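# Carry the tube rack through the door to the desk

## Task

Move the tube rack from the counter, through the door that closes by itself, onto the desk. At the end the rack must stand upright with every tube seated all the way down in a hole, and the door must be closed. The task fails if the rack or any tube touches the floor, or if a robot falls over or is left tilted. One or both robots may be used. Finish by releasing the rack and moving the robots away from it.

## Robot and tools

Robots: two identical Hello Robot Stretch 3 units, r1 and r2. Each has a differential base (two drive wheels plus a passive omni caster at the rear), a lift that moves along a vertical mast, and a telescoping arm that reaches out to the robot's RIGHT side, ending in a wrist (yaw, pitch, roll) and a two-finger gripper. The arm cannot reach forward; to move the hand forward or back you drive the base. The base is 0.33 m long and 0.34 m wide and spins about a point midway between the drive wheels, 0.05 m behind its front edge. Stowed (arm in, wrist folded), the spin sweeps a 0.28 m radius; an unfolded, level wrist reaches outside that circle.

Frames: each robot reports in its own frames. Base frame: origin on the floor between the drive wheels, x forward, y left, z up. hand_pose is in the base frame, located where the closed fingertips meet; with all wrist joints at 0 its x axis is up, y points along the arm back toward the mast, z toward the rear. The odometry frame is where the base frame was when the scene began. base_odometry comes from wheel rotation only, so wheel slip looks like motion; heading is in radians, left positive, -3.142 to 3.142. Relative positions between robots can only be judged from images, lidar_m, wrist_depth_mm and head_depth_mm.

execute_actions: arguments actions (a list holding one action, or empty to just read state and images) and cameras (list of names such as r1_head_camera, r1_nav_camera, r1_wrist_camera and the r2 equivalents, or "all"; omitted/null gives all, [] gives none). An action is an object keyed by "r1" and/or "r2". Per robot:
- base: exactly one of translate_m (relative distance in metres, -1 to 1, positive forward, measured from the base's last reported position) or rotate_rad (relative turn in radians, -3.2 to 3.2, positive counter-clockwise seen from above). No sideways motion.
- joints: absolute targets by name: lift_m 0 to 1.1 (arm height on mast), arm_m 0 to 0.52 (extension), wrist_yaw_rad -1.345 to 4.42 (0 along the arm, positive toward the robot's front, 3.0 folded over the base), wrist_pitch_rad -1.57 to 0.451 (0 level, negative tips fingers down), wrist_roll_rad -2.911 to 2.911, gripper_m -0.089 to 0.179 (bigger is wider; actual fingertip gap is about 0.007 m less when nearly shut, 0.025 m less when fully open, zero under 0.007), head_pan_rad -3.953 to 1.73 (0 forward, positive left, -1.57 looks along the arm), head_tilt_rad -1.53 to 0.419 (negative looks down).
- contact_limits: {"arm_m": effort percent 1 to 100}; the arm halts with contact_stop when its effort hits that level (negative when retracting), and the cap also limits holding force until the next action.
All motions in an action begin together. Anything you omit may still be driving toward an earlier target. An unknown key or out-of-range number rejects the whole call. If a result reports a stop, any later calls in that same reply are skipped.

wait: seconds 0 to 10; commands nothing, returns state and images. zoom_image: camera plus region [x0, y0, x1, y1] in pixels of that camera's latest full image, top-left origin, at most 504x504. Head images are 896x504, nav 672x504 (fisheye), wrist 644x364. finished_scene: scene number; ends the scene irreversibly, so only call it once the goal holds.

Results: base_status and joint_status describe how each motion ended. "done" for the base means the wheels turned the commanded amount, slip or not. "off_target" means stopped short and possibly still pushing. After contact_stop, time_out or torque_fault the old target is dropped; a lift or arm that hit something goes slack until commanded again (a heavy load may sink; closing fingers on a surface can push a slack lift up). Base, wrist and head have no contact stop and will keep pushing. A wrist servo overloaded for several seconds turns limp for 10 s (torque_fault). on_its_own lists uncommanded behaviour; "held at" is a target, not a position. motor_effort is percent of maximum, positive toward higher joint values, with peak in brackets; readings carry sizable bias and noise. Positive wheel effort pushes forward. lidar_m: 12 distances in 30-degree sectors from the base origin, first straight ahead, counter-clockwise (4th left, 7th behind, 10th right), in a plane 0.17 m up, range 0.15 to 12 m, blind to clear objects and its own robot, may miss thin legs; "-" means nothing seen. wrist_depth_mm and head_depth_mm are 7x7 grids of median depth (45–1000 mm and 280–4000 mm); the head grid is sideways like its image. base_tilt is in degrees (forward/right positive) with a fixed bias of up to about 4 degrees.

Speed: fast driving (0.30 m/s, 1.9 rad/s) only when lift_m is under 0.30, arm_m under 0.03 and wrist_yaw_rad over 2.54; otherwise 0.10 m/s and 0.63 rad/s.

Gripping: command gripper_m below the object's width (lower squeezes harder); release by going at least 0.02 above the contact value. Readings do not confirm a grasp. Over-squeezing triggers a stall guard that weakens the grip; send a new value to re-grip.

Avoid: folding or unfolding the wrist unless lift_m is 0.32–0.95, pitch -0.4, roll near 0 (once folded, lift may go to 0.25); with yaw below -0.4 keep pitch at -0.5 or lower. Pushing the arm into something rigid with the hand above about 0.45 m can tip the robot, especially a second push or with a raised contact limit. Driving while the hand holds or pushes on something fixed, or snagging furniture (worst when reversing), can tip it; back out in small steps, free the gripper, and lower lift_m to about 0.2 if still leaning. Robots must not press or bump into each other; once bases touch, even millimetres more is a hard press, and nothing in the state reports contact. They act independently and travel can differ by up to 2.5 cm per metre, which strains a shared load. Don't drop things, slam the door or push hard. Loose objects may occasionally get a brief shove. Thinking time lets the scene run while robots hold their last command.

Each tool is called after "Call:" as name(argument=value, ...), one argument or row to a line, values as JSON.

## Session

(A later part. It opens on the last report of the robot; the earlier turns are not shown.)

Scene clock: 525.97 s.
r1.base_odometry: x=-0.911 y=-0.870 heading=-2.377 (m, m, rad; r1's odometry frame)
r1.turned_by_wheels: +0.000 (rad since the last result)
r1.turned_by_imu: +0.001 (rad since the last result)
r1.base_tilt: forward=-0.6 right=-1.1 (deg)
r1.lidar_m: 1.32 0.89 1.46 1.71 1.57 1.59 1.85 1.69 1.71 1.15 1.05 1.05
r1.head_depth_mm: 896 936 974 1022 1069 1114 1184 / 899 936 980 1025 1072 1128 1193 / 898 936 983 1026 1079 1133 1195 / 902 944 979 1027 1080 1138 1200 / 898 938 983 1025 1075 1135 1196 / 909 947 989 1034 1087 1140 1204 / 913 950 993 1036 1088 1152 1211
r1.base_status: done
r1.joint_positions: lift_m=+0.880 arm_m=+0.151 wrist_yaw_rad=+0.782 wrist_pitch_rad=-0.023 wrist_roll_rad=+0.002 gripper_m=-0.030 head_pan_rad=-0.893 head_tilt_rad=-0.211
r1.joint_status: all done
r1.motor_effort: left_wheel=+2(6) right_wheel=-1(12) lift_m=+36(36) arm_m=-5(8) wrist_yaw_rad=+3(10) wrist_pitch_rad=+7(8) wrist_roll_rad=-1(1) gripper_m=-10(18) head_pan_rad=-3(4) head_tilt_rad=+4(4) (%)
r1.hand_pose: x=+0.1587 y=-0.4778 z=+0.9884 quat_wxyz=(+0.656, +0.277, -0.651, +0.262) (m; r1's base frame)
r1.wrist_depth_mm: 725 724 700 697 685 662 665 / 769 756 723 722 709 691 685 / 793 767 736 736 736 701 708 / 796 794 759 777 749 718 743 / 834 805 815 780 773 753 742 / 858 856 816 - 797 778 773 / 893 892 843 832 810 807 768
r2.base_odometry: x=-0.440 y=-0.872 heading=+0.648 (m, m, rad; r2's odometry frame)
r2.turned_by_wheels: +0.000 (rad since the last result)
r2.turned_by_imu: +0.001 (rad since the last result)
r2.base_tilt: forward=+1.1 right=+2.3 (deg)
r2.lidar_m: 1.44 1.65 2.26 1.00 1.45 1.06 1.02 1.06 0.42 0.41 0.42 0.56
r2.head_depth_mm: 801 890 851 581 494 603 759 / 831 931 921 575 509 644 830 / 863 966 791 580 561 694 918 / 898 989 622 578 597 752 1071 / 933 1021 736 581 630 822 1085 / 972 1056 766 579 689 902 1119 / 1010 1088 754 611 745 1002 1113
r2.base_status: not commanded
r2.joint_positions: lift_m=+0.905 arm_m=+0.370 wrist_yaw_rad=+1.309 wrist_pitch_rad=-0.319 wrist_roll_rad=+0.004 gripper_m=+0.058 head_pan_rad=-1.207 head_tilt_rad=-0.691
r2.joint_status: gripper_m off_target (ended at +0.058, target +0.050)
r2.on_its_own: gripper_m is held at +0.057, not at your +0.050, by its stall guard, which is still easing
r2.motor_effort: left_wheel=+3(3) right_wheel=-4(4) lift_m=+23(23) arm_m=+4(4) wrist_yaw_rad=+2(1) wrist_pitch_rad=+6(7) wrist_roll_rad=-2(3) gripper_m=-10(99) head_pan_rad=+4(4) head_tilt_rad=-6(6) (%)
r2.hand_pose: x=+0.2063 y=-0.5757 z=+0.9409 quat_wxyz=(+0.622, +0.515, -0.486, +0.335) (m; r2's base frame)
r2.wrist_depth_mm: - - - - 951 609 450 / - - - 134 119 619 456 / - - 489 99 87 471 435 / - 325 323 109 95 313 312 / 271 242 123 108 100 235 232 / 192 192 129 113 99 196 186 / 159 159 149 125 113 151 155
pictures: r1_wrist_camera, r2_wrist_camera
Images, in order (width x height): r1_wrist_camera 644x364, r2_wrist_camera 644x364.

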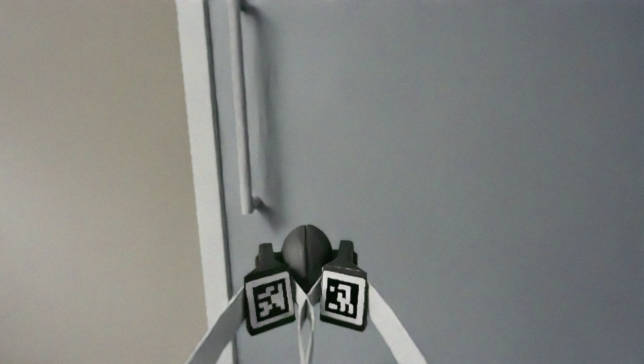

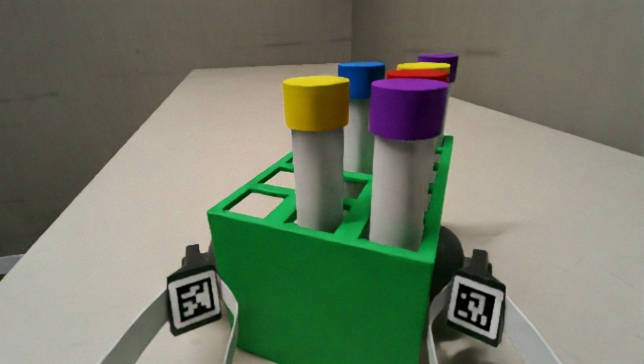

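Call:
execute_actions(
  actions=[
    {"r1": {"base": {"translate_m": 0.75}, "joints": {"gripper_m": 0.09, "wrist_yaw_rad": -0.375, "arm_m": 0.25}}, "r2": {"joints": {"gripper_m": 0.13}}},
  ],
  cameras=["r1_wrist_camera", "r2_wrist_camera", "r2_head_camera"],
)

Scene clock: 654.77 s.
r1.base_odometry: x=-1.452 y=-1.389 heading=-2.377 (m, m, rad; r1's odometry frame)
r1.turned_by_wheels: +0.000 (rad since the last result)
r1.turned_by_imu: +0.005 (rad since the last result)
r1.base_tilt: forward=-0.6 right=-1.1 (deg)
r1.lidar_m: 0.74 0.88 0.88 0.47 2.04 2.05 2.49 2.28 0.99 0.64 0.59 0.60
r1.head_depth_mm: 483 502 526 551 578 607 639 / 484 505 528 553 579 609 643 / 486 508 530 554 582 611 644 / 487 508 531 557 583 614 645 / 490 510 533 558 585 616 649 / 491 512 534 561 587 619 653 / 492 513 536 562 590 622 658
r1.base_status: done
r1.joint_positions: lift_m=+0.880 arm_m=+0.250 wrist_yaw_rad=-0.372 wrist_pitch_rad=-0.023 wrist_roll_rad=+0.002 gripper_m=+0.090 head_pan_rad=-0.893 head_tilt_rad=-0.211
r1.joint_status: all done
r1.motor_effort: left_wheel=+1(7) right_wheel=-1(3) lift_m=+36(36) arm_m=+5(5) wrist_yaw_rad=-4(5) wrist_pitch_rad=+8(7) wrist_roll_rad=-1(1) gripper_m=+1(79) head_pan_rad=-4(4) head_tilt_rad=+5(4) (%)
r1.hand_pose: x=-0.1143 y=-0.6327 z=+0.9884 quat_wxyz=(+0.693, -0.123, -0.697, -0.139) (m; r1's base frame)
r1.wrist_depth_mm: 193 248 293 501 - - - / 196 252 295 508 - - - / 196 253 313 522 - - - / 198 258 316 547 - - - / 201 261 308 557 - - - / 204 239 300 574 - - - / 204 254 330 584 - - -
r2.base_odometry: x=-0.440 y=-0.872 heading=+0.648 (m, m, rad; r2's odometry frame)
r2.turned_by_wheels: +0.000 (rad since the last result)
r2.turned_by_imu: +0.003 (rad since the last result)
r2.base_tilt: forward=+1.1 right=+2.3 (deg)
r2.lidar_m: 1.44 1.66 2.26 2.72 0.59 0.60 1.02 1.06 0.42 0.41 0.42 0.56
r2.head_depth_mm: 804 890 851 580 494 604 760 / 836 931 - 578 510 646 829 / 864 969 721 582 560 695 912 / 901 988 623 576 599 751 1068 / 932 1017 736 581 629 818 1087 / 971 1052 761 579 688 901 1122 / 1014 1100 756 614 744 999 1121
r2.base_status: not commanded
r2.joint_positions: lift_m=+0.905 arm_m=+0.370 wrist_yaw_rad=+1.309 wrist_pitch_rad=-0.319 wrist_roll_rad=+0.004 gripper_m=+0.130 head_pan_rad=-1.207 head_tilt_rad=-0.691
r2.joint_status: all done
r2.motor_effort: left_wheel=+3(3) right_wheel=-4(4) lift_m=+23(23) arm_m=+4(5) wrist_yaw_rad=+2(2) wrist_pitch_rad=+7(7) wrist_roll_rad=-3(3) gripper_m=+0(99) head_pan_rad=+4(4) head_tilt_rad=-6(5) (%)
r2.hand_pose: x=+0.2063 y=-0.5757 z=+0.9408 quat_wxyz=(+0.622, +0.515, -0.486, +0.335) (m; r2's base frame)
r2.wrist_depth_mm: - - - - 942 610 445 / - - - 816 130 626 456 / - - 489 97 85 468 436 / - 325 323 126 95 314 311 / 270 242 120 109 101 246 233 / 193 196 130 112 101 - 187 / 160 154 149 124 113 151 156
pictures: r1_wrist_camera, r2_head_camera (sideways: a quarter turn clockwise sets it upright), r2_wrist_camera
Images, in order (width x height): r1_wrist_camera 644x364, r2_head_camera 896x504, r2_wrist_camera 644x364.

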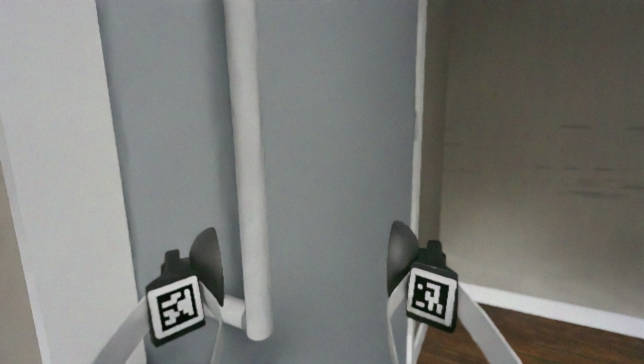

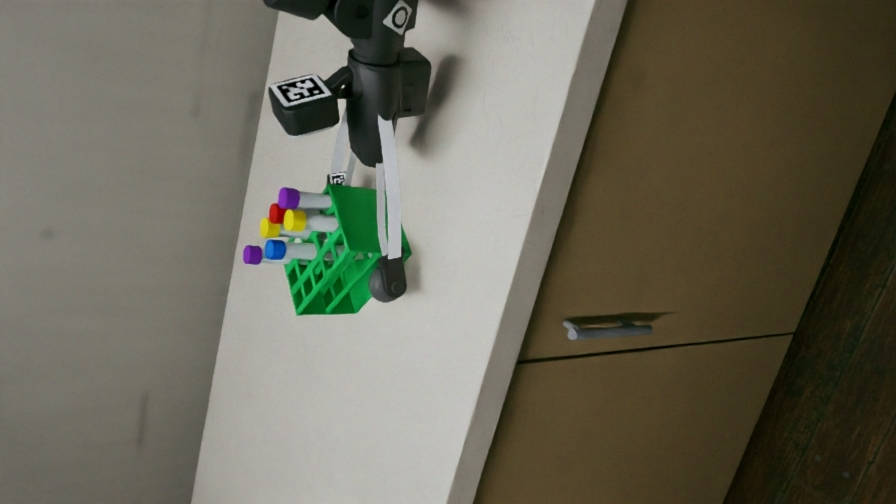

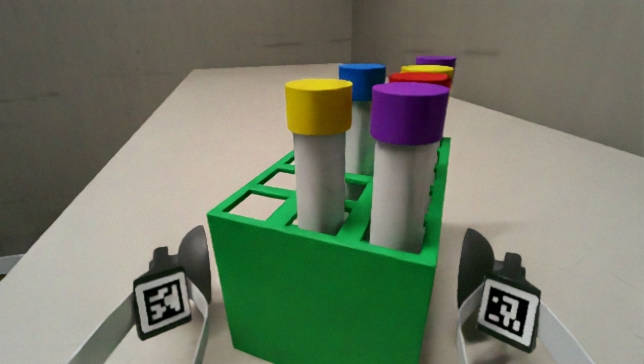

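Call:
zoom_image(
  camera="r1_wrist_camera",
  region=[100, 180, 460, 364],
)

Region (100, 180, 460, 364) of r1_wrist_camera's 644x364 image, scaled by 1.400; it fills the top 258 rows of this view, and the rest is white.

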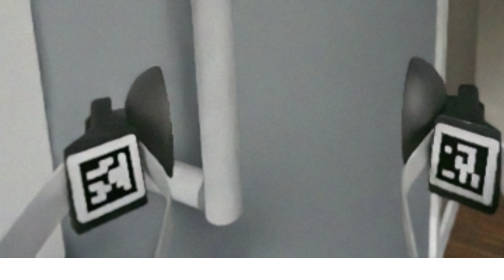

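Call:
execute_actions(
  actions=[
    {"r1": {"base": {"translate_m": -0.022}, "joints": {"arm_m": 0.36}}, "r2": {"joints": {"gripper_m": 0.179}}},
  ],
  cameras=["r1_wrist_camera"],
)

Scene clock: 776.93 s.
r1.base_odometry: x=-1.436 y=-1.374 heading=-2.377 (m, m, rad; r1's odometry frame)
r1.turned_by_wheels: +0.000 (rad since the last result)
r1.turned_by_imu: +0.001 (rad since the last result)
r1.base_tilt: forward=-0.6 right=-1.1 (deg)
r1.lidar_m: 0.76 0.89 0.89 0.47 2.02 2.04 2.47 2.26 1.01 0.66 0.60 0.61
r1.head_depth_mm: 494 516 537 565 591 621 655 / 497 517 540 566 593 624 659 / 499 519 543 568 596 628 660 / 499 521 545 570 598 629 665 / 502 523 546 572 601 631 666 / 503 524 549 575 603 634 670 / 505 527 551 577 605 636 673
r1.base_status: done
r1.joint_positions: lift_m=+0.880 arm_m=+0.360 wrist_yaw_rad=-0.373 wrist_pitch_rad=-0.023 wrist_roll_rad=+0.002 gripper_m=+0.090 head_pan_rad=-0.893 head_tilt_rad=-0.211
r1.joint_status: all done
r1.motor_effort: left_wheel=+1(5) right_wheel=-1(4) lift_m=+36(36) arm_m=+5(4) wrist_yaw_rad=-3(4) wrist_pitch_rad=+8(7) wrist_roll_rad=-1(1) gripper_m=+1(0) head_pan_rad=-4(4) head_tilt_rad=+4(4) (%)
r1.hand_pose: x=-0.1146 y=-0.7426 z=+0.9884 quat_wxyz=(+0.693, -0.123, -0.697, -0.139) (m; r1's base frame)
r1.wrist_depth_mm: 147 177 150 360 739 - - / 148 178 156 370 756 - - / 150 180 165 375 784 - - / 151 182 167 386 835 - - / 153 184 170 391 - - - / 155 178 172 407 - - - / 157 190 180 415 - - -
r2.base_odometry: x=-0.440 y=-0.872 heading=+0.648 (m, m, rad; r2's odometry frame)
r2.turned_by_wheels: +0.000 (rad since the last result)
r2.turned_by_imu: +0.001 (rad since the last result)
r2.base_tilt: forward=+1.0 right=+2.3 (deg)
r2.lidar_m: 1.44 1.65 2.26 2.73 0.59 0.62 1.02 1.06 0.42 0.40 0.42 0.56
r2.head_depth_mm: 802 890 848 581 495 602 759 / 833 929 - 577 509 643 829 / 862 968 739 589 560 693 911 / 899 992 625 567 598 751 1067 / 929 1018 738 581 630 822 1082 / 969 1060 761 581 690 906 1122 / 1018 1098 755 613 744 1000 1113
r2.base_status: not commanded
r2.joint_positions: lift_m=+0.905 arm_m=+0.370 wrist_yaw_rad=+1.309 wrist_pitch_rad=-0.319 wrist_roll_rad=+0.004 gripper_m=+0.179 head_pan_rad=-1.207 head_tilt_rad=-0.691
r2.joint_status: all done
r2.motor_effort: left_wheel=+3(2) right_wheel=-4(4) lift_m=+23(23) arm_m=+4(5) wrist_yaw_rad=+1(1) wrist_pitch_rad=+6(7) wrist_roll_rad=-3(2) gripper_m=+0(100) head_pan_rad=+4(4) head_tilt_rad=-6(5) (%)
r2.hand_pose: x=+0.2063 y=-0.5757 z=+0.9408 quat_wxyz=(+0.622, +0.515, -0.486, +0.335) (m; r2's base frame)
r2.wrist_depth_mm: - - - - 938 613 448 / - - - 822 131 622 457 / - - 490 97 85 470 432 / - 324 321 125 96 314 312 / 270 253 122 108 102 235 233 / 201 192 133 113 101 188 187 / - 154 148 124 114 156 -
pictures: r1_wrist_camera
Images, in order (width x height): r1_wrist_camera 644x364.

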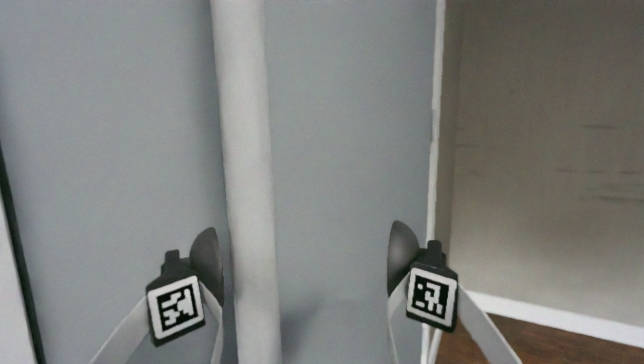

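Call:
execute_actions(
  actions=[
    {"r1": {"base": {"translate_m": -0.004}, "joints": {"arm_m": 0.393}}, "r2": {"base": {"translate_m": -0.1}}},
  ],
  cameras=["r1_wrist_camera", "r2_wrist_camera"],
)

Scene clock: 791.33 s.
r1.base_odometry: x=-1.434 y=-1.371 heading=-2.377 (m, m, rad; r1's odometry frame)
r1.turned_by_wheels: +0.000 (rad since the last result)
r1.turned_by_imu: +0.001 (rad since the last result)
r1.base_tilt: forward=-0.5 right=-1.0 (deg)
r1.lidar_m: 0.76 0.90 0.40 0.40 2.02 2.04 2.47 2.26 1.02 0.66 0.61 0.61
r1.head_depth_mm: 497 519 541 567 593 625 659 / 498 521 544 568 598 628 661 / 500 522 545 571 599 629 664 / 503 524 547 572 600 633 667 / 503 526 549 575 604 636 670 / 505 528 551 576 605 638 673 / 506 529 553 578 608 639 673
r1.base_status: done
r1.joint_positions: lift_m=+0.880 arm_m=+0.393 wrist_yaw_rad=-0.373 wrist_pitch_rad=-0.023 wrist_roll_rad=+0.002 gripper_m=+0.090 head_pan_rad=-0.893 head_tilt_rad=-0.211
r1.joint_status: all done
r1.motor_effort: left_wheel=+1(4) right_wheel=-1(4) lift_m=+36(36) arm_m=+5(5) wrist_yaw_rad=-3(2) wrist_pitch_rad=+8(7) wrist_roll_rad=-1(1) gripper_m=+0(1) head_pan_rad=-4(4) head_tilt_rad=+5(4) (%)
r1.hand_pose: x=-0.1146 y=-0.7756 z=+0.9884 quat_wxyz=(+0.693, -0.123, -0.697, -0.139) (m; r1's base frame)
r1.wrist_depth_mm: 130 152 118 309 641 - - / 131 154 123 319 658 - - / 131 157 127 325 696 - - / 132 158 130 330 739 - - / 132 159 133 340 861 - - / 134 155 137 351 - - - / 136 164 144 359 866 - -
r2.base_odometry: x=-0.520 y=-0.933 heading=+0.648 (m, m, rad; r2's odometry frame)
r2.turned_by_wheels: +0.000 (rad since the last result)
r2.turned_by_imu: +0.001 (rad since the last result)
r2.base_tilt: forward=+1.1 right=+2.3 (deg)
r2.lidar_m: 1.45 1.76 2.41 2.73 0.55 0.96 0.92 0.96 0.43 0.41 0.42 0.56
r2.head_depth_mm: 804 892 848 580 497 605 764 / 833 928 - 575 520 651 834 / 860 968 822 588 564 698 919 / 893 991 781 567 601 756 1064 / 934 1022 644 582 643 823 1091 / 976 1055 726 578 681 905 1128 / 1012 1093 755 610 750 1005 1122
r2.base_status: done
r2.joint_positions: lift_m=+0.905 arm_m=+0.370 wrist_yaw_rad=+1.309 wrist_pitch_rad=-0.319 wrist_roll_rad=+0.004 gripper_m=+0.179 head_pan_rad=-1.207 head_tilt_rad=-0.691
r2.joint_status: not commanded
r2.motor_effort: left_wheel=+3(5) right_wheel=-4(10) lift_m=+23(23) arm_m=+4(4) wrist_yaw_rad=+1(1) wrist_pitch_rad=+7(7) wrist_roll_rad=-3(3) gripper_m=+1(0) head_pan_rad=+4(4) head_tilt_rad=-5(5) (%)
r2.hand_pose: x=+0.2063 y=-0.5757 z=+0.9408 quat_wxyz=(+0.622, +0.515, -0.486, +0.335) (m; r2's base frame)
r2.wrist_depth_mm: - - - - 936 616 445 / - - 995 186 802 622 456 / - - 447 196 469 472 433 / - 324 227 202 316 314 309 / - 253 228 216 236 237 233 / 200 191 192 191 189 188 187 / - 154 159 158 157 156 -
pictures: r1_wrist_camera, r2_wrist_camera
Images, in order (width x height): r1_wrist_camera 644x364, r2_wrist_camera 644x364.

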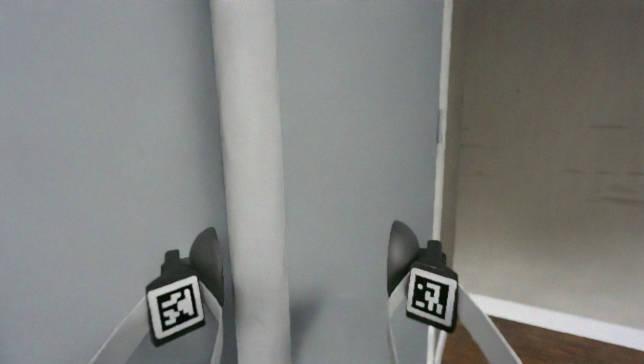

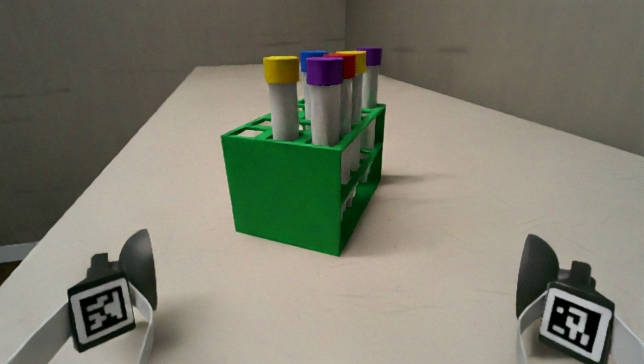

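Call:
execute_actions(
  actions=[
    {"r1": {"joints": {"gripper_m": 0.0}}, "r2": {"base": {"translate_m": 0.086}, "joints": {"wrist_yaw_rad": 0.96, "arm_m": 0.254, "gripper_m": 0.13}}},
  ],
  cameras=["r1_wrist_camera", "r2_wrist_camera"],
)

Scene clock: 823.37 s.
r1.base_odometry: x=-1.434 y=-1.371 heading=-2.377 (m, m, rad; r1's odometry frame)
r1.turned_by_wheels: +0.000 (rad since the last result)
r1.turned_by_imu: +0.001 (rad since the last result)
r1.base_tilt: forward=-0.6 right=-1.0 (deg)
r1.lidar_m: 0.76 0.89 0.90 0.46 2.02 2.04 2.46 2.26 1.01 0.66 0.61 0.61
r1.head_depth_mm: 496 519 541 565 593 623 657 / 498 520 543 568 595 626 662 / 500 521 544 571 598 628 664 / 501 524 547 572 600 632 667 / 503 526 549 574 603 634 668 / 506 527 550 576 605 637 671 / 506 529 552 578 608 640 676
r1.base_status: not commanded
r1.joint_positions: lift_m=+0.880 arm_m=+0.393 wrist_yaw_rad=-0.324 wrist_pitch_rad=-0.023 wrist_roll_rad=+0.002 gripper_m=+0.000 head_pan_rad=-0.893 head_tilt_rad=-0.211
r1.joint_status: all done
r1.on_its_own: wrist_yaw_rad is held at -0.331, not at your -0.375, by its stall guard, which is not easing now
r1.motor_effort: left_wheel=+5(14) right_wheel=-5(18) lift_m=+37(36) arm_m=+3(4) wrist_yaw_rad=-8(33) wrist_pitch_rad=+7(8) wrist_roll_rad=-1(1) gripper_m=-10(88) head_pan_rad=-4(5) head_tilt_rad=+5(5) (%)
r1.hand_pose: x=-0.1028 y=-0.7800 z=+0.9884 quat_wxyz=(+0.696, -0.106, -0.700, -0.122) (m; r1's base frame)
r1.wrist_depth_mm: 116 136 171 120 476 - - / 117 137 173 124 518 - - / 119 140 177 126 531 - - / 119 140 180 129 553 - - / 121 142 182 131 607 - - / 122 144 169 134 780 - - / 123 142 206 142 617 - -
r2.base_odometry: x=-0.451 y=-0.881 heading=+0.649 (m, m, rad; r2's odometry frame)
r2.turned_by_wheels: +0.000 (rad since the last result)
r2.turned_by_imu: +0.001 (rad since the last result)
r2.base_tilt: forward=+1.1 right=+2.3 (deg)
r2.lidar_m: 1.44 1.67 2.28 2.73 0.59 1.05 1.01 1.05 0.42 0.41 0.42 0.56
r2.head_depth_mm: 801 893 825 - 494 603 760 / 833 933 879 - 519 646 829 / 862 972 789 573 561 695 913 / 898 993 619 566 597 754 1069 / 934 1017 708 581 641 823 1081 / 973 1056 761 579 689 904 1128 / 1013 1100 757 613 747 1004 1119
r2.base_status: done
r2.joint_positions: lift_m=+0.905 arm_m=+0.254 wrist_yaw_rad=+0.961 wrist_pitch_rad=-0.319 wrist_roll_rad=+0.004 gripper_m=+0.130 head_pan_rad=-1.207 head_tilt_rad=-0.691
r2.joint_status: all done
r2.motor_effort: left_wheel=+2(7) right_wheel=-4(5) lift_m=+23(23) arm_m=-4(3) wrist_yaw_rad=+0(2) wrist_pitch_rad=+6(6) wrist_roll_rad=-3(3) gripper_m=+1(99) head_pan_rad=+4(4) head_tilt_rad=-5(6) (%)
r2.hand_pose: x=+0.1718 y=-0.5344 z=+0.9408 quat_wxyz=(+0.670, +0.423, -0.568, +0.222) (m; r2's base frame)
r2.wrist_depth_mm: - - - 966 688 533 434 / - - - 709 183 551 448 / - 503 493 196 215 469 443 / 378 326 323 171 172 313 313 / 256 241 240 187 189 246 233 / 201 196 191 190 189 - 187 / 160 155 159 158 158 152 156
pictures: r1_wrist_camera, r2_wrist_camera
Images, in order (width x height): r1_wrist_camera 644x364, r2_wrist_camera 644x364.

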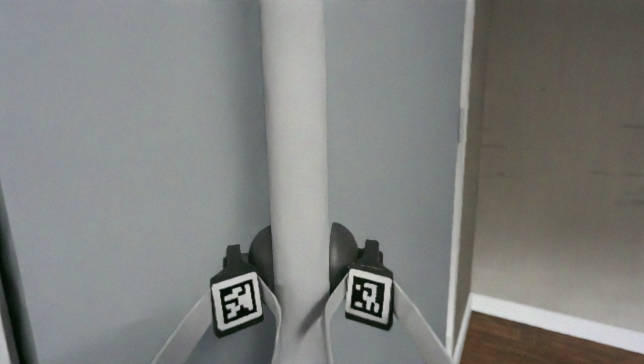

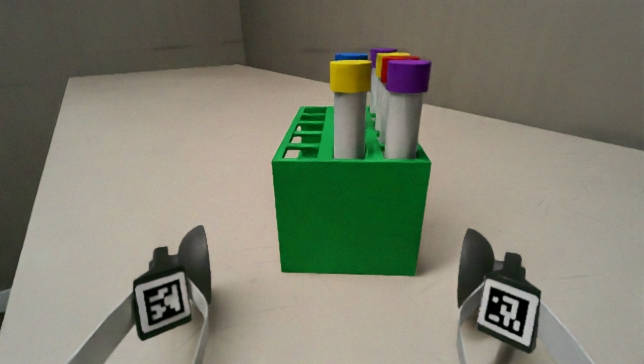

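Call:
execute_actions(
  actions=[
    {"r1": {"base": {"translate_m": -0.077}, "joints": {"arm_m": 0.3275, "wrist_yaw_rad": -0.244}}, "r2": {"base": {"translate_m": 0.053}, "joints": {"arm_m": 0.306}}},
  ],
  cameras=["r1_wrist_camera", "r2_wrist_camera"],
)

Scene clock: 859.93 s.
r1.base_odometry: x=-1.378 y=-1.318 heading=-2.376 (m, m, rad; r1's odometry frame)
r1.turned_by_wheels: +0.001 (rad since the last result)
r1.turned_by_imu: +0.003 (rad since the last result)
r1.base_tilt: forward=-0.6 right=-1.1 (deg)
r1.lidar_m: 0.82 0.95 0.65 0.51 1.97 1.99 2.40 2.20 1.03 0.71 0.66 0.66
r1.head_depth_mm: 539 562 587 614 644 676 715 / 540 563 590 617 648 679 716 / 543 566 592 619 648 682 720 / 544 568 593 622 652 686 723 / 547 571 595 623 653 688 724 / 548 572 597 627 657 690 730 / 549 574 599 627 660 694 735
r1.base_status: done
r1.joint_positions: lift_m=+0.880 arm_m=+0.328 wrist_yaw_rad=-0.154 wrist_pitch_rad=-0.021 wrist_roll_rad=+0.002 gripper_m=+0.000 head_pan_rad=-0.893 head_tilt_rad=-0.211
r1.joint_status: wrist_yaw_rad off_target (ended at -0.154, target -0.244); the others done
r1.on_its_own: wrist_yaw_rad is held at -0.178, not at your -0.244, by its stall guard, which is still easing
r1.motor_effort: left_wheel=+10(23) right_wheel=-12(27) lift_m=+36(36) arm_m=+0(10) wrist_yaw_rad=-28(59) wrist_pitch_rad=+7(7) wrist_roll_rad=-1(1) gripper_m=-12(14) head_pan_rad=-4(4) head_tilt_rad=+5(5) (%)
r1.hand_pose: x=-0.0608 y=-0.7251 z=+0.9889 quat_wxyz=(+0.704, -0.047, -0.706, -0.062) (m; r1's base frame)
r1.wrist_depth_mm: 128 150 181 255 402 889 - / 130 151 186 262 421 907 - / 131 153 188 268 434 - - / 136 156 198 152 453 - - / 141 158 195 148 476 - - / 155 160 186 151 544 - - / 172 159 222 162 523 - -
r2.base_odometry: x=-0.409 y=-0.849 heading=+0.649 (m, m, rad; r2's odometry frame)
r2.turned_by_wheels: +0.000 (rad since the last result)
r2.turned_by_imu: +0.002 (rad since the last result)
r2.base_tilt: forward=+1.0 right=+2.3 (deg)
r2.lidar_m: 1.44 1.61 2.21 2.72 0.64 1.10 1.06 1.10 0.42 0.40 0.42 0.56
r2.head_depth_mm: 803 895 847 560 494 603 759 / 835 930 883 557 507 643 825 / 863 968 608 572 559 690 909 / 897 987 669 575 597 751 1072 / 934 1016 771 580 630 820 1088 / 973 1051 762 579 686 896 1123 / 1016 1094 757 614 741 1003 1125
r2.base_status: done
r2.joint_positions: lift_m=+0.905 arm_m=+0.306 wrist_yaw_rad=+0.961 wrist_pitch_rad=-0.319 wrist_roll_rad=+0.004 gripper_m=+0.130 head_pan_rad=-1.207 head_tilt_rad=-0.691
r2.joint_status: all done
r2.motor_effort: left_wheel=+2(7) right_wheel=-4(7) lift_m=+23(23) arm_m=+4(6) wrist_yaw_rad=-1(1) wrist_pitch_rad=+6(7) wrist_roll_rad=-3(3) gripper_m=+0(0) head_pan_rad=+4(4) head_tilt_rad=-5(5) (%)
r2.hand_pose: x=+0.1718 y=-0.5858 z=+0.9408 quat_wxyz=(+0.670, +0.423, -0.568, +0.222) (m; r2's base frame)
r2.wrist_depth_mm: - - - 891 622 487 392 / - - - 137 131 496 406 / 505 495 490 90 88 475 411 / 327 323 304 100 98 312 309 / 242 242 121 102 101 247 233 / 193 197 108 106 104 - 187 / 160 154 122 117 116 152 156
pictures: r1_wrist_camera, r2_wrist_camera
Images, in order (width x height): r1_wrist_camera 644x364, r2_wrist_camera 644x364.

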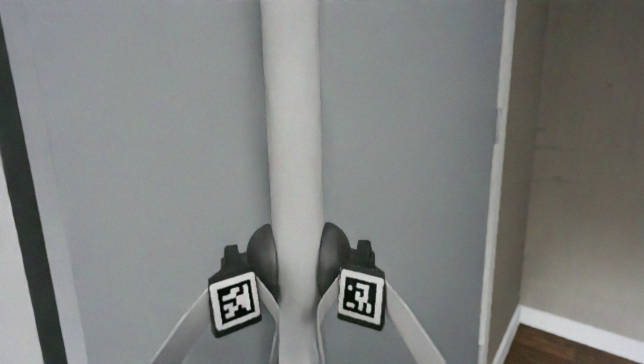

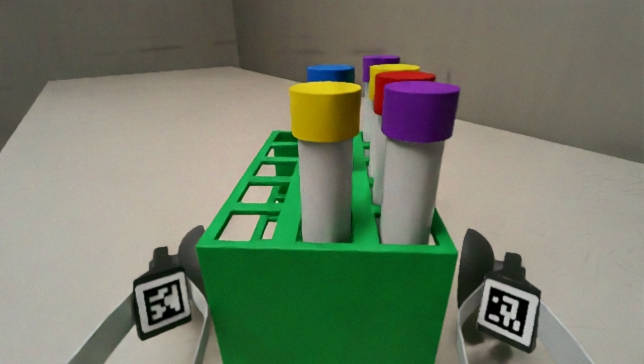

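Call:
execute_actions(
  actions=[
    {"r1": {"joints": {"gripper_m": 0.1}}, "r2": {"base": {"translate_m": 0.016}, "joints": {"arm_m": 0.318}}},
  ],
  cameras=["r1_wrist_camera", "r2_wrist_camera"],
)

Scene clock: 948.87 s.
r1.base_odometry: x=-1.378 y=-1.318 heading=-2.377 (m, m, rad; r1's odometry frame)
r1.turned_by_wheels: +0.000 (rad since the last result)
r1.turned_by_imu: +0.000 (rad since the last result)
r1.base_tilt: forward=-0.7 right=-1.1 (deg)
r1.lidar_m: 0.82 0.95 0.67 0.52 1.97 1.99 2.40 2.20 1.10 0.71 0.65 0.66
r1.head_depth_mm: 540 562 586 614 645 678 716 / 541 566 591 617 645 679 718 / 543 565 592 618 649 682 720 / 545 568 594 622 652 683 723 / 546 570 595 623 654 689 726 / 548 571 598 626 658 692 728 / 548 573 599 627 659 696 732
r1.base_status: not commanded
r1.joint_positions: lift_m=+0.880 arm_m=+0.328 wrist_yaw_rad=-0.135 wrist_pitch_rad=-0.021 wrist_roll_rad=+0.002 gripper_m=+0.100 head_pan_rad=-0.893 head_tilt_rad=-0.211
r1.joint_status: all done
r1.on_its_own: wrist_yaw_rad is held at -0.137, not at your -0.244, by its stall guard, which is not easing now
r1.motor_effort: left_wheel=+2(4) right_wheel=-1(4) lift_m=+36(36) arm_m=+0(0) wrist_yaw_rad=-4(4) wrist_pitch_rad=+7(7) wrist_roll_rad=-1(1) gripper_m=+0(79) head_pan_rad=-4(4) head_tilt_rad=+5(5) (%)
r1.hand_pose: x=-0.0558 y=-0.7258 z=+0.9889 quat_wxyz=(+0.705, -0.040, -0.706, -0.055) (m; r1's base frame)
r1.wrist_depth_mm: 176 206 172 329 479 837 - / 179 209 175 337 497 872 - / 181 213 240 344 508 918 - / 185 216 192 353 530 949 - / 188 217 194 364 513 - - / 193 212 194 375 494 - - / 194 232 246 388 607 - -
r2.base_odometry: x=-0.397 y=-0.839 heading=+0.649 (m, m, rad; r2's odometry frame)
r2.turned_by_wheels: +0.000 (rad since the last result)
r2.turned_by_imu: +0.001 (rad since the last result)
r2.base_tilt: forward=+1.0 right=+2.3 (deg)
r2.lidar_m: 1.43 1.60 2.19 2.72 0.65 1.12 1.08 1.12 0.42 0.40 0.42 0.56
r2.head_depth_mm: 798 893 847 559 495 601 756 / 832 929 880 575 506 644 825 / 865 967 603 581 558 694 912 / 897 994 703 586 594 750 1064 / 931 1018 772 581 638 818 1083 / 973 1056 767 579 684 897 1126 / 1017 1094 755 613 743 998 1119
r2.base_status: done
r2.joint_positions: lift_m=+0.905 arm_m=+0.318 wrist_yaw_rad=+0.961 wrist_pitch_rad=-0.319 wrist_roll_rad=+0.004 gripper_m=+0.130 head_pan_rad=-1.207 head_tilt_rad=-0.691
r2.joint_status: all done
r2.motor_effort: left_wheel=+2(8) right_wheel=-3(5) lift_m=+23(23) arm_m=+4(6) wrist_yaw_rad=-1(1) wrist_pitch_rad=+6(6) wrist_roll_rad=-3(3) gripper_m=+0(1) head_pan_rad=+4(4) head_tilt_rad=-5(6) (%)
r2.hand_pose: x=+0.1718 y=-0.5978 z=+0.9408 quat_wxyz=(+0.670, +0.423, -0.568, +0.222) (m; r2's base frame)
r2.wrist_depth_mm: - - - 862 606 475 385 / - - - 136 131 486 397 / 505 497 487 80 82 461 405 / 326 324 321 90 90 312 309 / 244 242 162 99 97 241 233 / 193 197 98 97 95 184 187 / 159 154 110 107 105 151 156
pictures: r1_wrist_camera, r2_wrist_camera
Images, in order (width x height): r1_wrist_camera 644x364, r2_wrist_camera 644x364.

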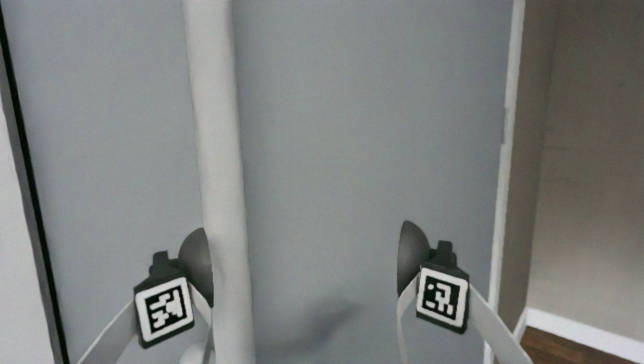

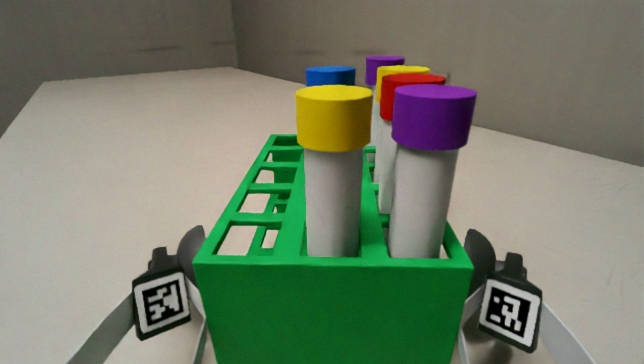

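Call:
execute_actions(
  actions=[
    {"r1": {"joints": {"arm_m": 0.22}}, "r2": {"joints": {"gripper_m": 0.06}}},
  ],
  cameras=["r2_wrist_camera", "r2_head_camera"],
)

Scene clock: 964.40 s.
r1.base_odometry: x=-1.378 y=-1.318 heading=-2.377 (m, m, rad; r1's odometry frame)
r1.turned_by_wheels: +0.000 (rad since the last result)
r1.turned_by_imu: +0.003 (rad since the last result)
r1.base_tilt: forward=-0.6 right=-1.1 (deg)
r1.lidar_m: 0.82 0.95 0.66 0.52 1.97 1.99 2.40 2.20 1.10 0.71 0.65 0.66
r1.head_depth_mm: 539 561 587 614 645 678 713 / 541 565 589 617 647 679 717 / 542 567 591 620 650 684 720 / 545 568 594 622 651 685 724 / 547 570 596 624 655 688 727 / 547 572 598 626 656 693 730 / 550 574 599 628 659 693 734
r1.base_status: not commanded
r1.joint_positions: lift_m=+0.880 arm_m=+0.220 wrist_yaw_rad=-0.135 wrist_pitch_rad=-0.021 wrist_roll_rad=+0.002 gripper_m=+0.100 head_pan_rad=-0.893 head_tilt_rad=-0.211
r1.joint_status: all done
r1.on_its_own: wrist_yaw_rad is held at -0.137, not at your -0.244, by its stall guard, which is not easing now
r1.motor_effort: left_wheel=+2(2) right_wheel=-1(1) lift_m=+36(36) arm_m=-5(5) wrist_yaw_rad=-3(4) wrist_pitch_rad=+7(7) wrist_roll_rad=-1(1) gripper_m=+0(0) head_pan_rad=-4(4) head_tilt_rad=+5(4) (%)
r1.hand_pose: x=-0.0559 y=-0.6187 z=+0.9889 quat_wxyz=(+0.705, -0.040, -0.706, -0.055) (m; r1's base frame)
r1.wrist_depth_mm: 230 280 324 447 643 - - / 233 282 315 460 694 - - / 235 288 339 470 691 - - / 238 294 345 482 729 - - / 242 296 357 498 703 - - / 246 275 337 508 674 - - / 254 309 388 530 835 - -
r2.base_odometry: x=-0.397 y=-0.839 heading=+0.649 (m, m, rad; r2's odometry frame)
r2.turned_by_wheels: +0.000 (rad since the last result)
r2.turned_by_imu: +0.002 (rad since the last result)
r2.base_tilt: forward=+1.1 right=+2.3 (deg)
r2.lidar_m: 1.44 1.60 2.19 2.72 0.65 1.12 1.08 1.12 0.42 0.40 0.42 0.56
r2.head_depth_mm: 804 890 849 559 494 599 756 / 834 927 886 572 508 643 825 / 866 968 605 581 559 692 911 / 898 994 684 585 596 751 1072 / 935 1014 771 582 639 817 1083 / 975 1059 763 578 688 895 1123 / 1013 1097 755 613 745 997 1117
r2.base_status: not commanded
r2.joint_positions: lift_m=+0.905 arm_m=+0.318 wrist_yaw_rad=+0.961 wrist_pitch_rad=-0.319 wrist_roll_rad=+0.004 gripper_m=+0.066 head_pan_rad=-1.207 head_tilt_rad=-0.691
r2.joint_status: gripper_m off_target (ended at +0.066, target +0.060)
r2.motor_effort: left_wheel=+3(2) right_wheel=-3(3) lift_m=+23(23) arm_m=+5(4) wrist_yaw_rad=-1(1) wrist_pitch_rad=+6(7) wrist_roll_rad=-3(3) gripper_m=-34(99) head_pan_rad=+4(4) head_tilt_rad=-6(6) (%)
r2.hand_pose: x=+0.1718 y=-0.5978 z=+0.9408 quat_wxyz=(+0.670, +0.423, -0.568, +0.222) (m; r2's base frame)
r2.wrist_depth_mm: - - - 842 604 472 382 / - - - 707 131 492 396 / 514 497 488 83 83 459 401 / 329 325 301 93 91 313 311 / 243 242 120 99 98 241 234 / 193 196 100 98 97 188 186 / 159 154 112 108 107 152 155
pictures: r2_head_camera (sideways: a quarter turn clockwise sets it upright), r2_wrist_camera
Images, in order (width x height): r2_head_camera 896x504, r2_wrist_camera 644x364.

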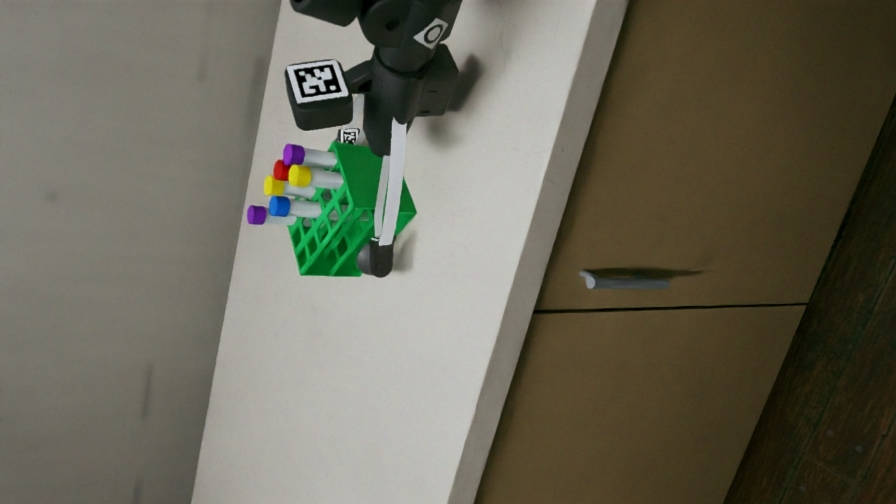

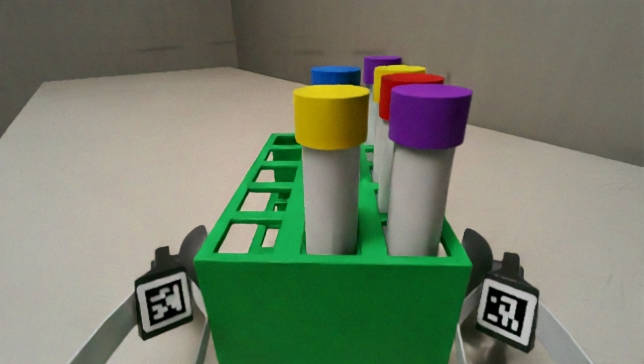

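Call:
execute_actions(
  actions=[
    {"r1": {"base": {"translate_m": -0.1255}, "joints": {"wrist_yaw_rad": 0.497}}, "r2": {"joints": {"lift_m": 0.96}}},
  ],
  cameras=["r1_wrist_camera", "r2_wrist_camera"],
)

Scene clock: 970.67 s.
r1.base_odometry: x=-1.287 y=-1.231 heading=-2.377 (m, m, rad; r1's odometry frame)
r1.turned_by_wheels: +0.000 (rad since the last result)
r1.turned_by_imu: +0.001 (rad since the last result)
r1.base_tilt: forward=-0.6 right=-1.0 (deg)
r1.lidar_m: 0.92 1.05 0.55 1.29 1.89 1.91 2.29 2.10 1.23 0.80 0.73 0.74
r1.head_depth_mm: 608 633 664 694 722 758 796 / 610 636 664 695 729 766 810 / 612 639 668 696 731 768 812 / 614 640 670 701 736 771 816 / 616 643 673 702 737 774 819 / 618 645 674 705 740 780 821 / 620 647 675 709 743 783 827
r1.base_status: done
r1.joint_positions: lift_m=+0.880 arm_m=+0.220 wrist_yaw_rad=+0.494 wrist_pitch_rad=-0.021 wrist_roll_rad=+0.002 gripper_m=+0.100 head_pan_rad=-0.893 head_tilt_rad=-0.211
r1.joint_status: all done
r1.motor_effort: left_wheel=+1(4) right_wheel=+0(6) lift_m=+36(36) arm_m=-5(5) wrist_yaw_rad=+4(5) wrist_pitch_rad=+7(7) wrist_roll_rad=-1(1) gripper_m=+0(0) head_pan_rad=-3(5) head_tilt_rad=+4(4) (%)
r1.hand_pose: x=+0.0997 y=-0.5905 z=+0.9889 quat_wxyz=(+0.687, +0.180, -0.684, +0.165) (m; r1's base frame)
r1.wrist_depth_mm: 299 311 324 347 371 397 424 / 304 314 333 362 378 408 440 / 309 328 345 368 395 423 463 / 315 334 346 375 407 441 474 / 326 343 361 392 416 459 487 / 337 349 376 400 342 473 505 / 345 370 386 418 448 479 527
r2.base_odometry: x=-0.397 y=-0.839 heading=+0.649 (m, m, rad; r2's odometry frame)
r2.turned_by_wheels: +0.000 (rad since the last result)
r2.turned_by_imu: +0.001 (rad since the last result)
r2.base_tilt: forward=+1.0 right=+2.3 (deg)
r2.lidar_m: 1.44 1.60 2.19 2.73 0.61 1.12 1.08 1.12 0.42 0.40 0.42 0.56
r2.head_depth_mm: 802 883 - 600 494 600 759 / 833 923 838 593 508 642 829 / 865 953 619 593 558 691 913 / 898 990 680 585 595 752 1064 / 935 1014 771 581 642 819 1088 / 972 1058 760 578 688 899 1127 / 1013 1100 756 613 744 1003 1116
r2.base_status: not commanded
r2.joint_positions: lift_m=+0.960 arm_m=+0.318 wrist_yaw_rad=+0.960 wrist_pitch_rad=-0.324 wrist_roll_rad=+0.003 gripper_m=+0.086 head_pan_rad=-1.207 head_tilt_rad=-0.692
r2.joint_status: all done
r2.on_its_own: gripper_m is held at +0.085, not at your +0.060, by its stall guard, which is not easing now
r2.motor_effort: left_wheel=+2(9) right_wheel=-4(10) lift_m=+44(46) arm_m=+3(5) wrist_yaw_rad=+0(7) wrist_pitch_rad=+8(8) wrist_roll_rad=-2(2) gripper_m=-4(23) head_pan_rad=+4(4) head_tilt_rad=-5(6) (%)
r2.hand_pose: x=+0.1713 y=-0.5977 z=+0.9939 quat_wxyz=(+0.671, +0.424, -0.567, +0.220) (m; r2's base frame)
r2.wrist_depth_mm: - - - 865 608 472 382 / - - - 933 638 493 399 / 783 674 666 604 160 515 409 / 456 446 448 182 139 438 409 / 335 334 324 128 138 325 320 / 265 266 123 127 134 260 259 / 221 220 206 131 138 210 215
pictures: r1_wrist_camera, r2_wrist_camera
Images, in order (width x height): r1_wrist_camera 644x364, r2_wrist_camera 644x364.

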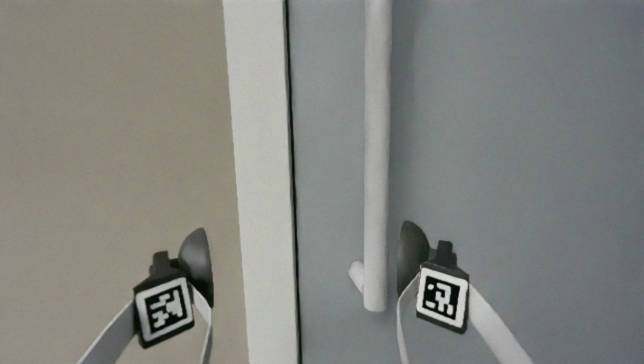

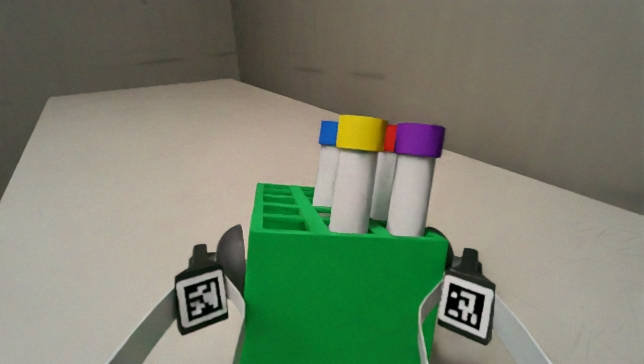

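Call:
execute_actions(
  actions=[],
  cameras=["r1_wrist_camera","r2_wrist_camera","r1_head_camera"],
)

Scene clock: 997.80 s.
r1.base_odometry: x=-1.287 y=-1.231 heading=-2.377 (m, m, rad; r1's odometry frame)
r1.turned_by_wheels: +0.000 (rad since the last result)
r1.turned_by_imu: +0.001 (rad since the last result)
r1.base_tilt: forward=-0.6 right=-1.1 (deg)
r1.lidar_m: 0.91 1.05 0.55 1.29 1.89 1.91 2.29 2.10 1.23 0.80 0.73 0.74
r1.head_depth_mm: 607 633 663 692 721 759 797 / 610 637 663 694 730 767 807 / 612 637 669 698 733 768 811 / 614 640 670 701 733 773 812 / 616 642 671 702 737 778 819 / 617 644 675 705 738 781 821 / 619 648 674 706 745 782 825
r1.base_status: done
r1.joint_positions: lift_m=+0.880 arm_m=+0.220 wrist_yaw_rad=+0.494 wrist_pitch_rad=-0.021 wrist_roll_rad=+0.002 gripper_m=+0.100 head_pan_rad=-0.893 head_tilt_rad=-0.211
r1.joint_status: all done
r1.motor_effort: left_wheel=+1(4) right_wheel=-1(6) lift_m=+36(36) arm_m=-5(5) wrist_yaw_rad=+4(5) wrist_pitch_rad=+7(7) wrist_roll_rad=-1(1) gripper_m=+0(0) head_pan_rad=-4(5) head_tilt_rad=+4(4) (%)
r1.hand_pose: x=+0.0997 y=-0.5905 z=+0.9889 quat_wxyz=(+0.687, +0.180, -0.684, +0.165) (m; r1's base frame)
r1.wrist_depth_mm: 297 309 317 347 366 395 423 / 305 315 329 360 385 411 438 / 314 327 342 365 394 419 453 / 319 335 353 371 403 437 468 / 332 347 358 397 409 454 485 / 333 349 373 404 338 470 512 / 349 372 382 421 454 495 534
r2.base_odometry: x=-0.397 y=-0.839 heading=+0.649 (m, m, rad; r2's odometry frame)
r2.turned_by_wheels: +0.000 (rad since the last result)
r2.turned_by_imu: +0.000 (rad since the last result)
r2.base_tilt: forward=+1.0 right=+2.3 (deg)
r2.lidar_m: 1.44 1.60 2.19 2.72 0.61 1.11 1.08 1.12 0.42 0.40 0.42 0.56
r2.head_depth_mm: 802 884 - 599 493 600 759 / 832 919 836 594 508 644 829 / 863 950 618 590 557 691 914 / 896 997 683 586 595 750 1062 / 936 1017 771 580 639 819 1087 / 973 1059 761 579 688 901 1119 / 1019 1098 755 613 743 999 1113
r2.base_status: not commanded
r2.joint_positions: lift_m=+0.960 arm_m=+0.318 wrist_yaw_rad=+0.960 wrist_pitch_rad=-0.324 wrist_roll_rad=+0.003 gripper_m=+0.086 head_pan_rad=-1.207 head_tilt_rad=-0.692
r2.joint_status: all done
r2.on_its_own: gripper_m is held at +0.085, not at your +0.060, by its stall guard, which is not easing now
r2.motor_effort: left_wheel=+3(9) right_wheel=-4(10) lift_m=+44(46) arm_m=+3(5) wrist_yaw_rad=+0(7) wrist_pitch_rad=+8(8) wrist_roll_rad=-2(2) gripper_m=-5(23) head_pan_rad=+4(4) head_tilt_rad=-5(6) (%)
r2.hand_pose: x=+0.1713 y=-0.5977 z=+0.9939 quat_wxyz=(+0.671, +0.424, -0.567, +0.220) (m; r2's base frame)
r2.wrist_depth_mm: - - - 867 613 476 385 / - - - 935 635 491 396 / 774 678 667 601 160 513 410 / 453 446 441 182 139 433 407 / 335 332 324 128 138 324 320 / 267 265 123 128 134 259 259 / 220 220 206 131 138 209 215
pictures: r1_head_camera (sideways: a quarter turn clockwise sets it upright), r1_wrist_camera, r2_wrist_camera
Images, in order (width x height): r1_head_camera 896x504, r1_wrist_camera 644x364, r2_wrist_camera 644x364.

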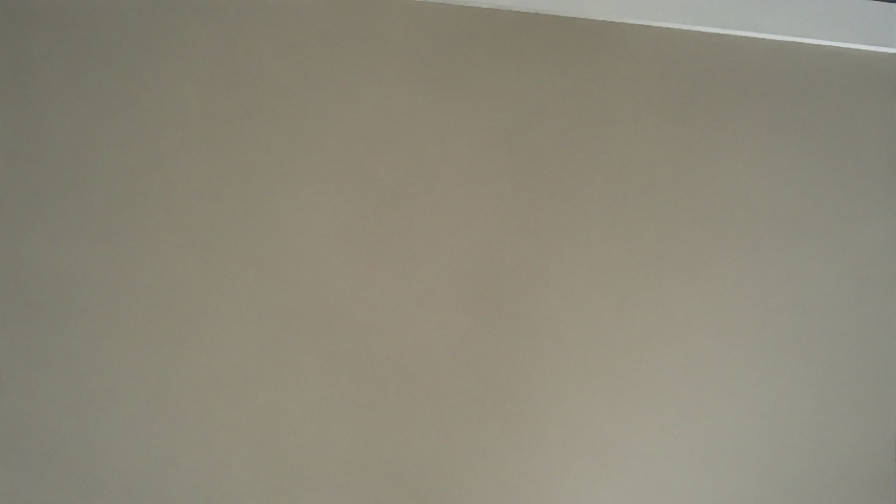

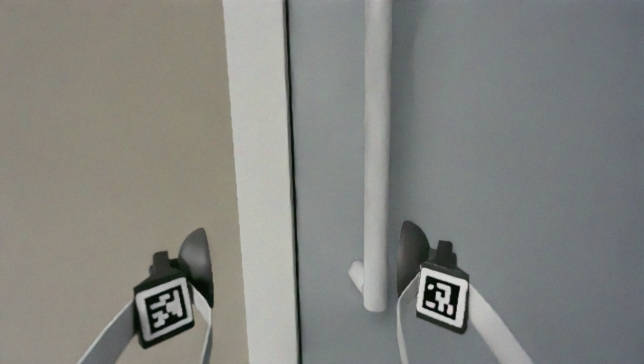

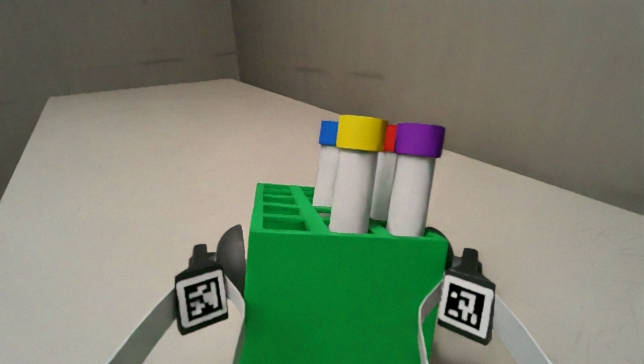

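Call:
execute_actions(
  actions=[
    {"r1":{"base":{"translate_m":0.045},"joints":{"arm_m":0.375}},"r2":{"joints":{"lift_m":1.02}}},
  ],
  cameras=["r1_wrist_camera","r2_wrist_camera"],
)

Scene clock: 1008.37 s.
r1.base_odometry: x=-1.320 y=-1.262 heading=-2.377 (m, m, rad; r1's odometry frame)
r1.turned_by_wheels: +0.000 (rad since the last result)
r1.turned_by_imu: +0.001 (rad since the last result)
r1.base_tilt: forward=-0.6 right=-1.0 (deg)
r1.lidar_m: 0.88 1.02 0.54 1.24 1.92 1.94 2.34 2.14 1.19 0.76 0.70 0.71
r1.head_depth_mm: 584 609 636 664 697 735 771 / 586 611 637 668 699 738 774 / 588 612 639 669 703 738 777 / 590 614 642 672 704 742 781 / 591 616 645 675 709 742 784 / 594 619 647 676 710 747 787 / 594 621 649 680 712 752 791
r1.base_status: done
r1.joint_positions: lift_m=+0.880 arm_m=+0.375 wrist_yaw_rad=+0.495 wrist_pitch_rad=-0.021 wrist_roll_rad=+0.002 gripper_m=+0.100 head_pan_rad=-0.893 head_tilt_rad=-0.211
r1.joint_status: all done
r1.motor_effort: left_wheel=+1(6) right_wheel=-1(3) lift_m=+36(36) arm_m=+4(5) wrist_yaw_rad=+2(4) wrist_pitch_rad=+7(7) wrist_roll_rad=-1(1) gripper_m=+0(0) head_pan_rad=-5(4) head_tilt_rad=+5(4) (%)
r1.hand_pose: x=+0.1001 y=-0.7446 z=+0.9889 quat_wxyz=(+0.687, +0.181, -0.684, +0.166) (m; r1's base frame)
r1.wrist_depth_mm: 176 172 193 203 220 231 250 / 179 176 198 209 224 239 262 / 183 182 204 214 229 248 268 / 188 188 212 221 237 256 277 / 192 193 216 228 162 266 290 / 199 205 223 236 163 278 298 / 205 208 217 241 263 291 312
r2.base_odometry: x=-0.397 y=-0.839 heading=+0.649 (m, m, rad; r2's odometry frame)
r2.turned_by_wheels: +0.000 (rad since the last result)
r2.turned_by_imu: +0.001 (rad since the last result)
r2.base_tilt: forward=+1.0 right=+2.3 (deg)
r2.lidar_m: 1.44 1.60 2.19 2.72 1.53 1.12 1.08 1.12 0.42 0.40 0.42 0.56
r2.head_depth_mm: 806 880 735 601 495 599 756 / 830 938 746 596 508 644 826 / 863 928 656 593 559 691 910 / 899 983 682 588 594 749 1067 / 932 1019 770 582 642 819 1084 / 969 1056 765 578 689 899 1120 / 1017 1093 753 613 742 999 1120
r2.base_status: not commanded
r2.joint_positions: lift_m=+1.020 arm_m=+0.318 wrist_yaw_rad=+0.960 wrist_pitch_rad=-0.326 wrist_roll_rad=+0.003 gripper_m=+0.085 head_pan_rad=-1.207 head_tilt_rad=-0.692
r2.joint_status: all done
r2.on_its_own: gripper_m is held at +0.085, not at your +0.060, by its stall guard, which is not easing now
r2.motor_effort: left_wheel=+3(3) right_wheel=-3(4) lift_m=+44(45) arm_m=+3(3) wrist_yaw_rad=+0(1) wrist_pitch_rad=+9(9) wrist_roll_rad=-2(2) gripper_m=-2(5) head_pan_rad=+4(4) head_tilt_rad=-5(6) (%)
r2.hand_pose: x=+0.1712 y=-0.5976 z=+1.0534 quat_wxyz=(+0.671, +0.424, -0.566, +0.220) (m; r2's base frame)
r2.wrist_depth_mm: - - - 857 610 471 384 / - - - 904 647 493 393 / - 875 878 876 667 508 409 / 688 580 581 220 542 520 424 / 457 438 436 146 156 427 429 / 355 350 138 137 136 341 340 / 289 289 270 130 130 275 284
pictures: r1_wrist_camera, r2_wrist_camera
Images, in order (width x height): r1_wrist_camera 644x364, r2_wrist_camera 644x364.

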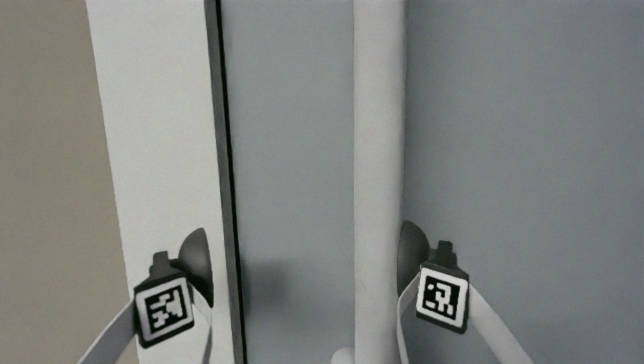

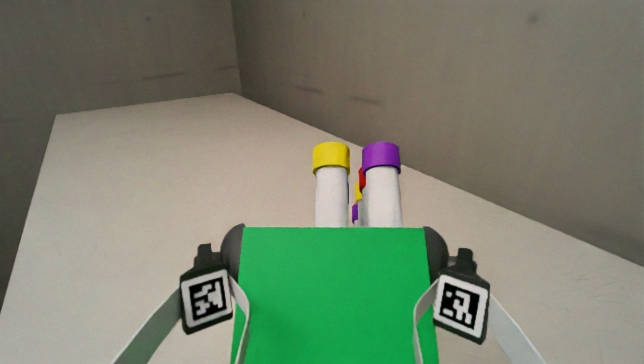

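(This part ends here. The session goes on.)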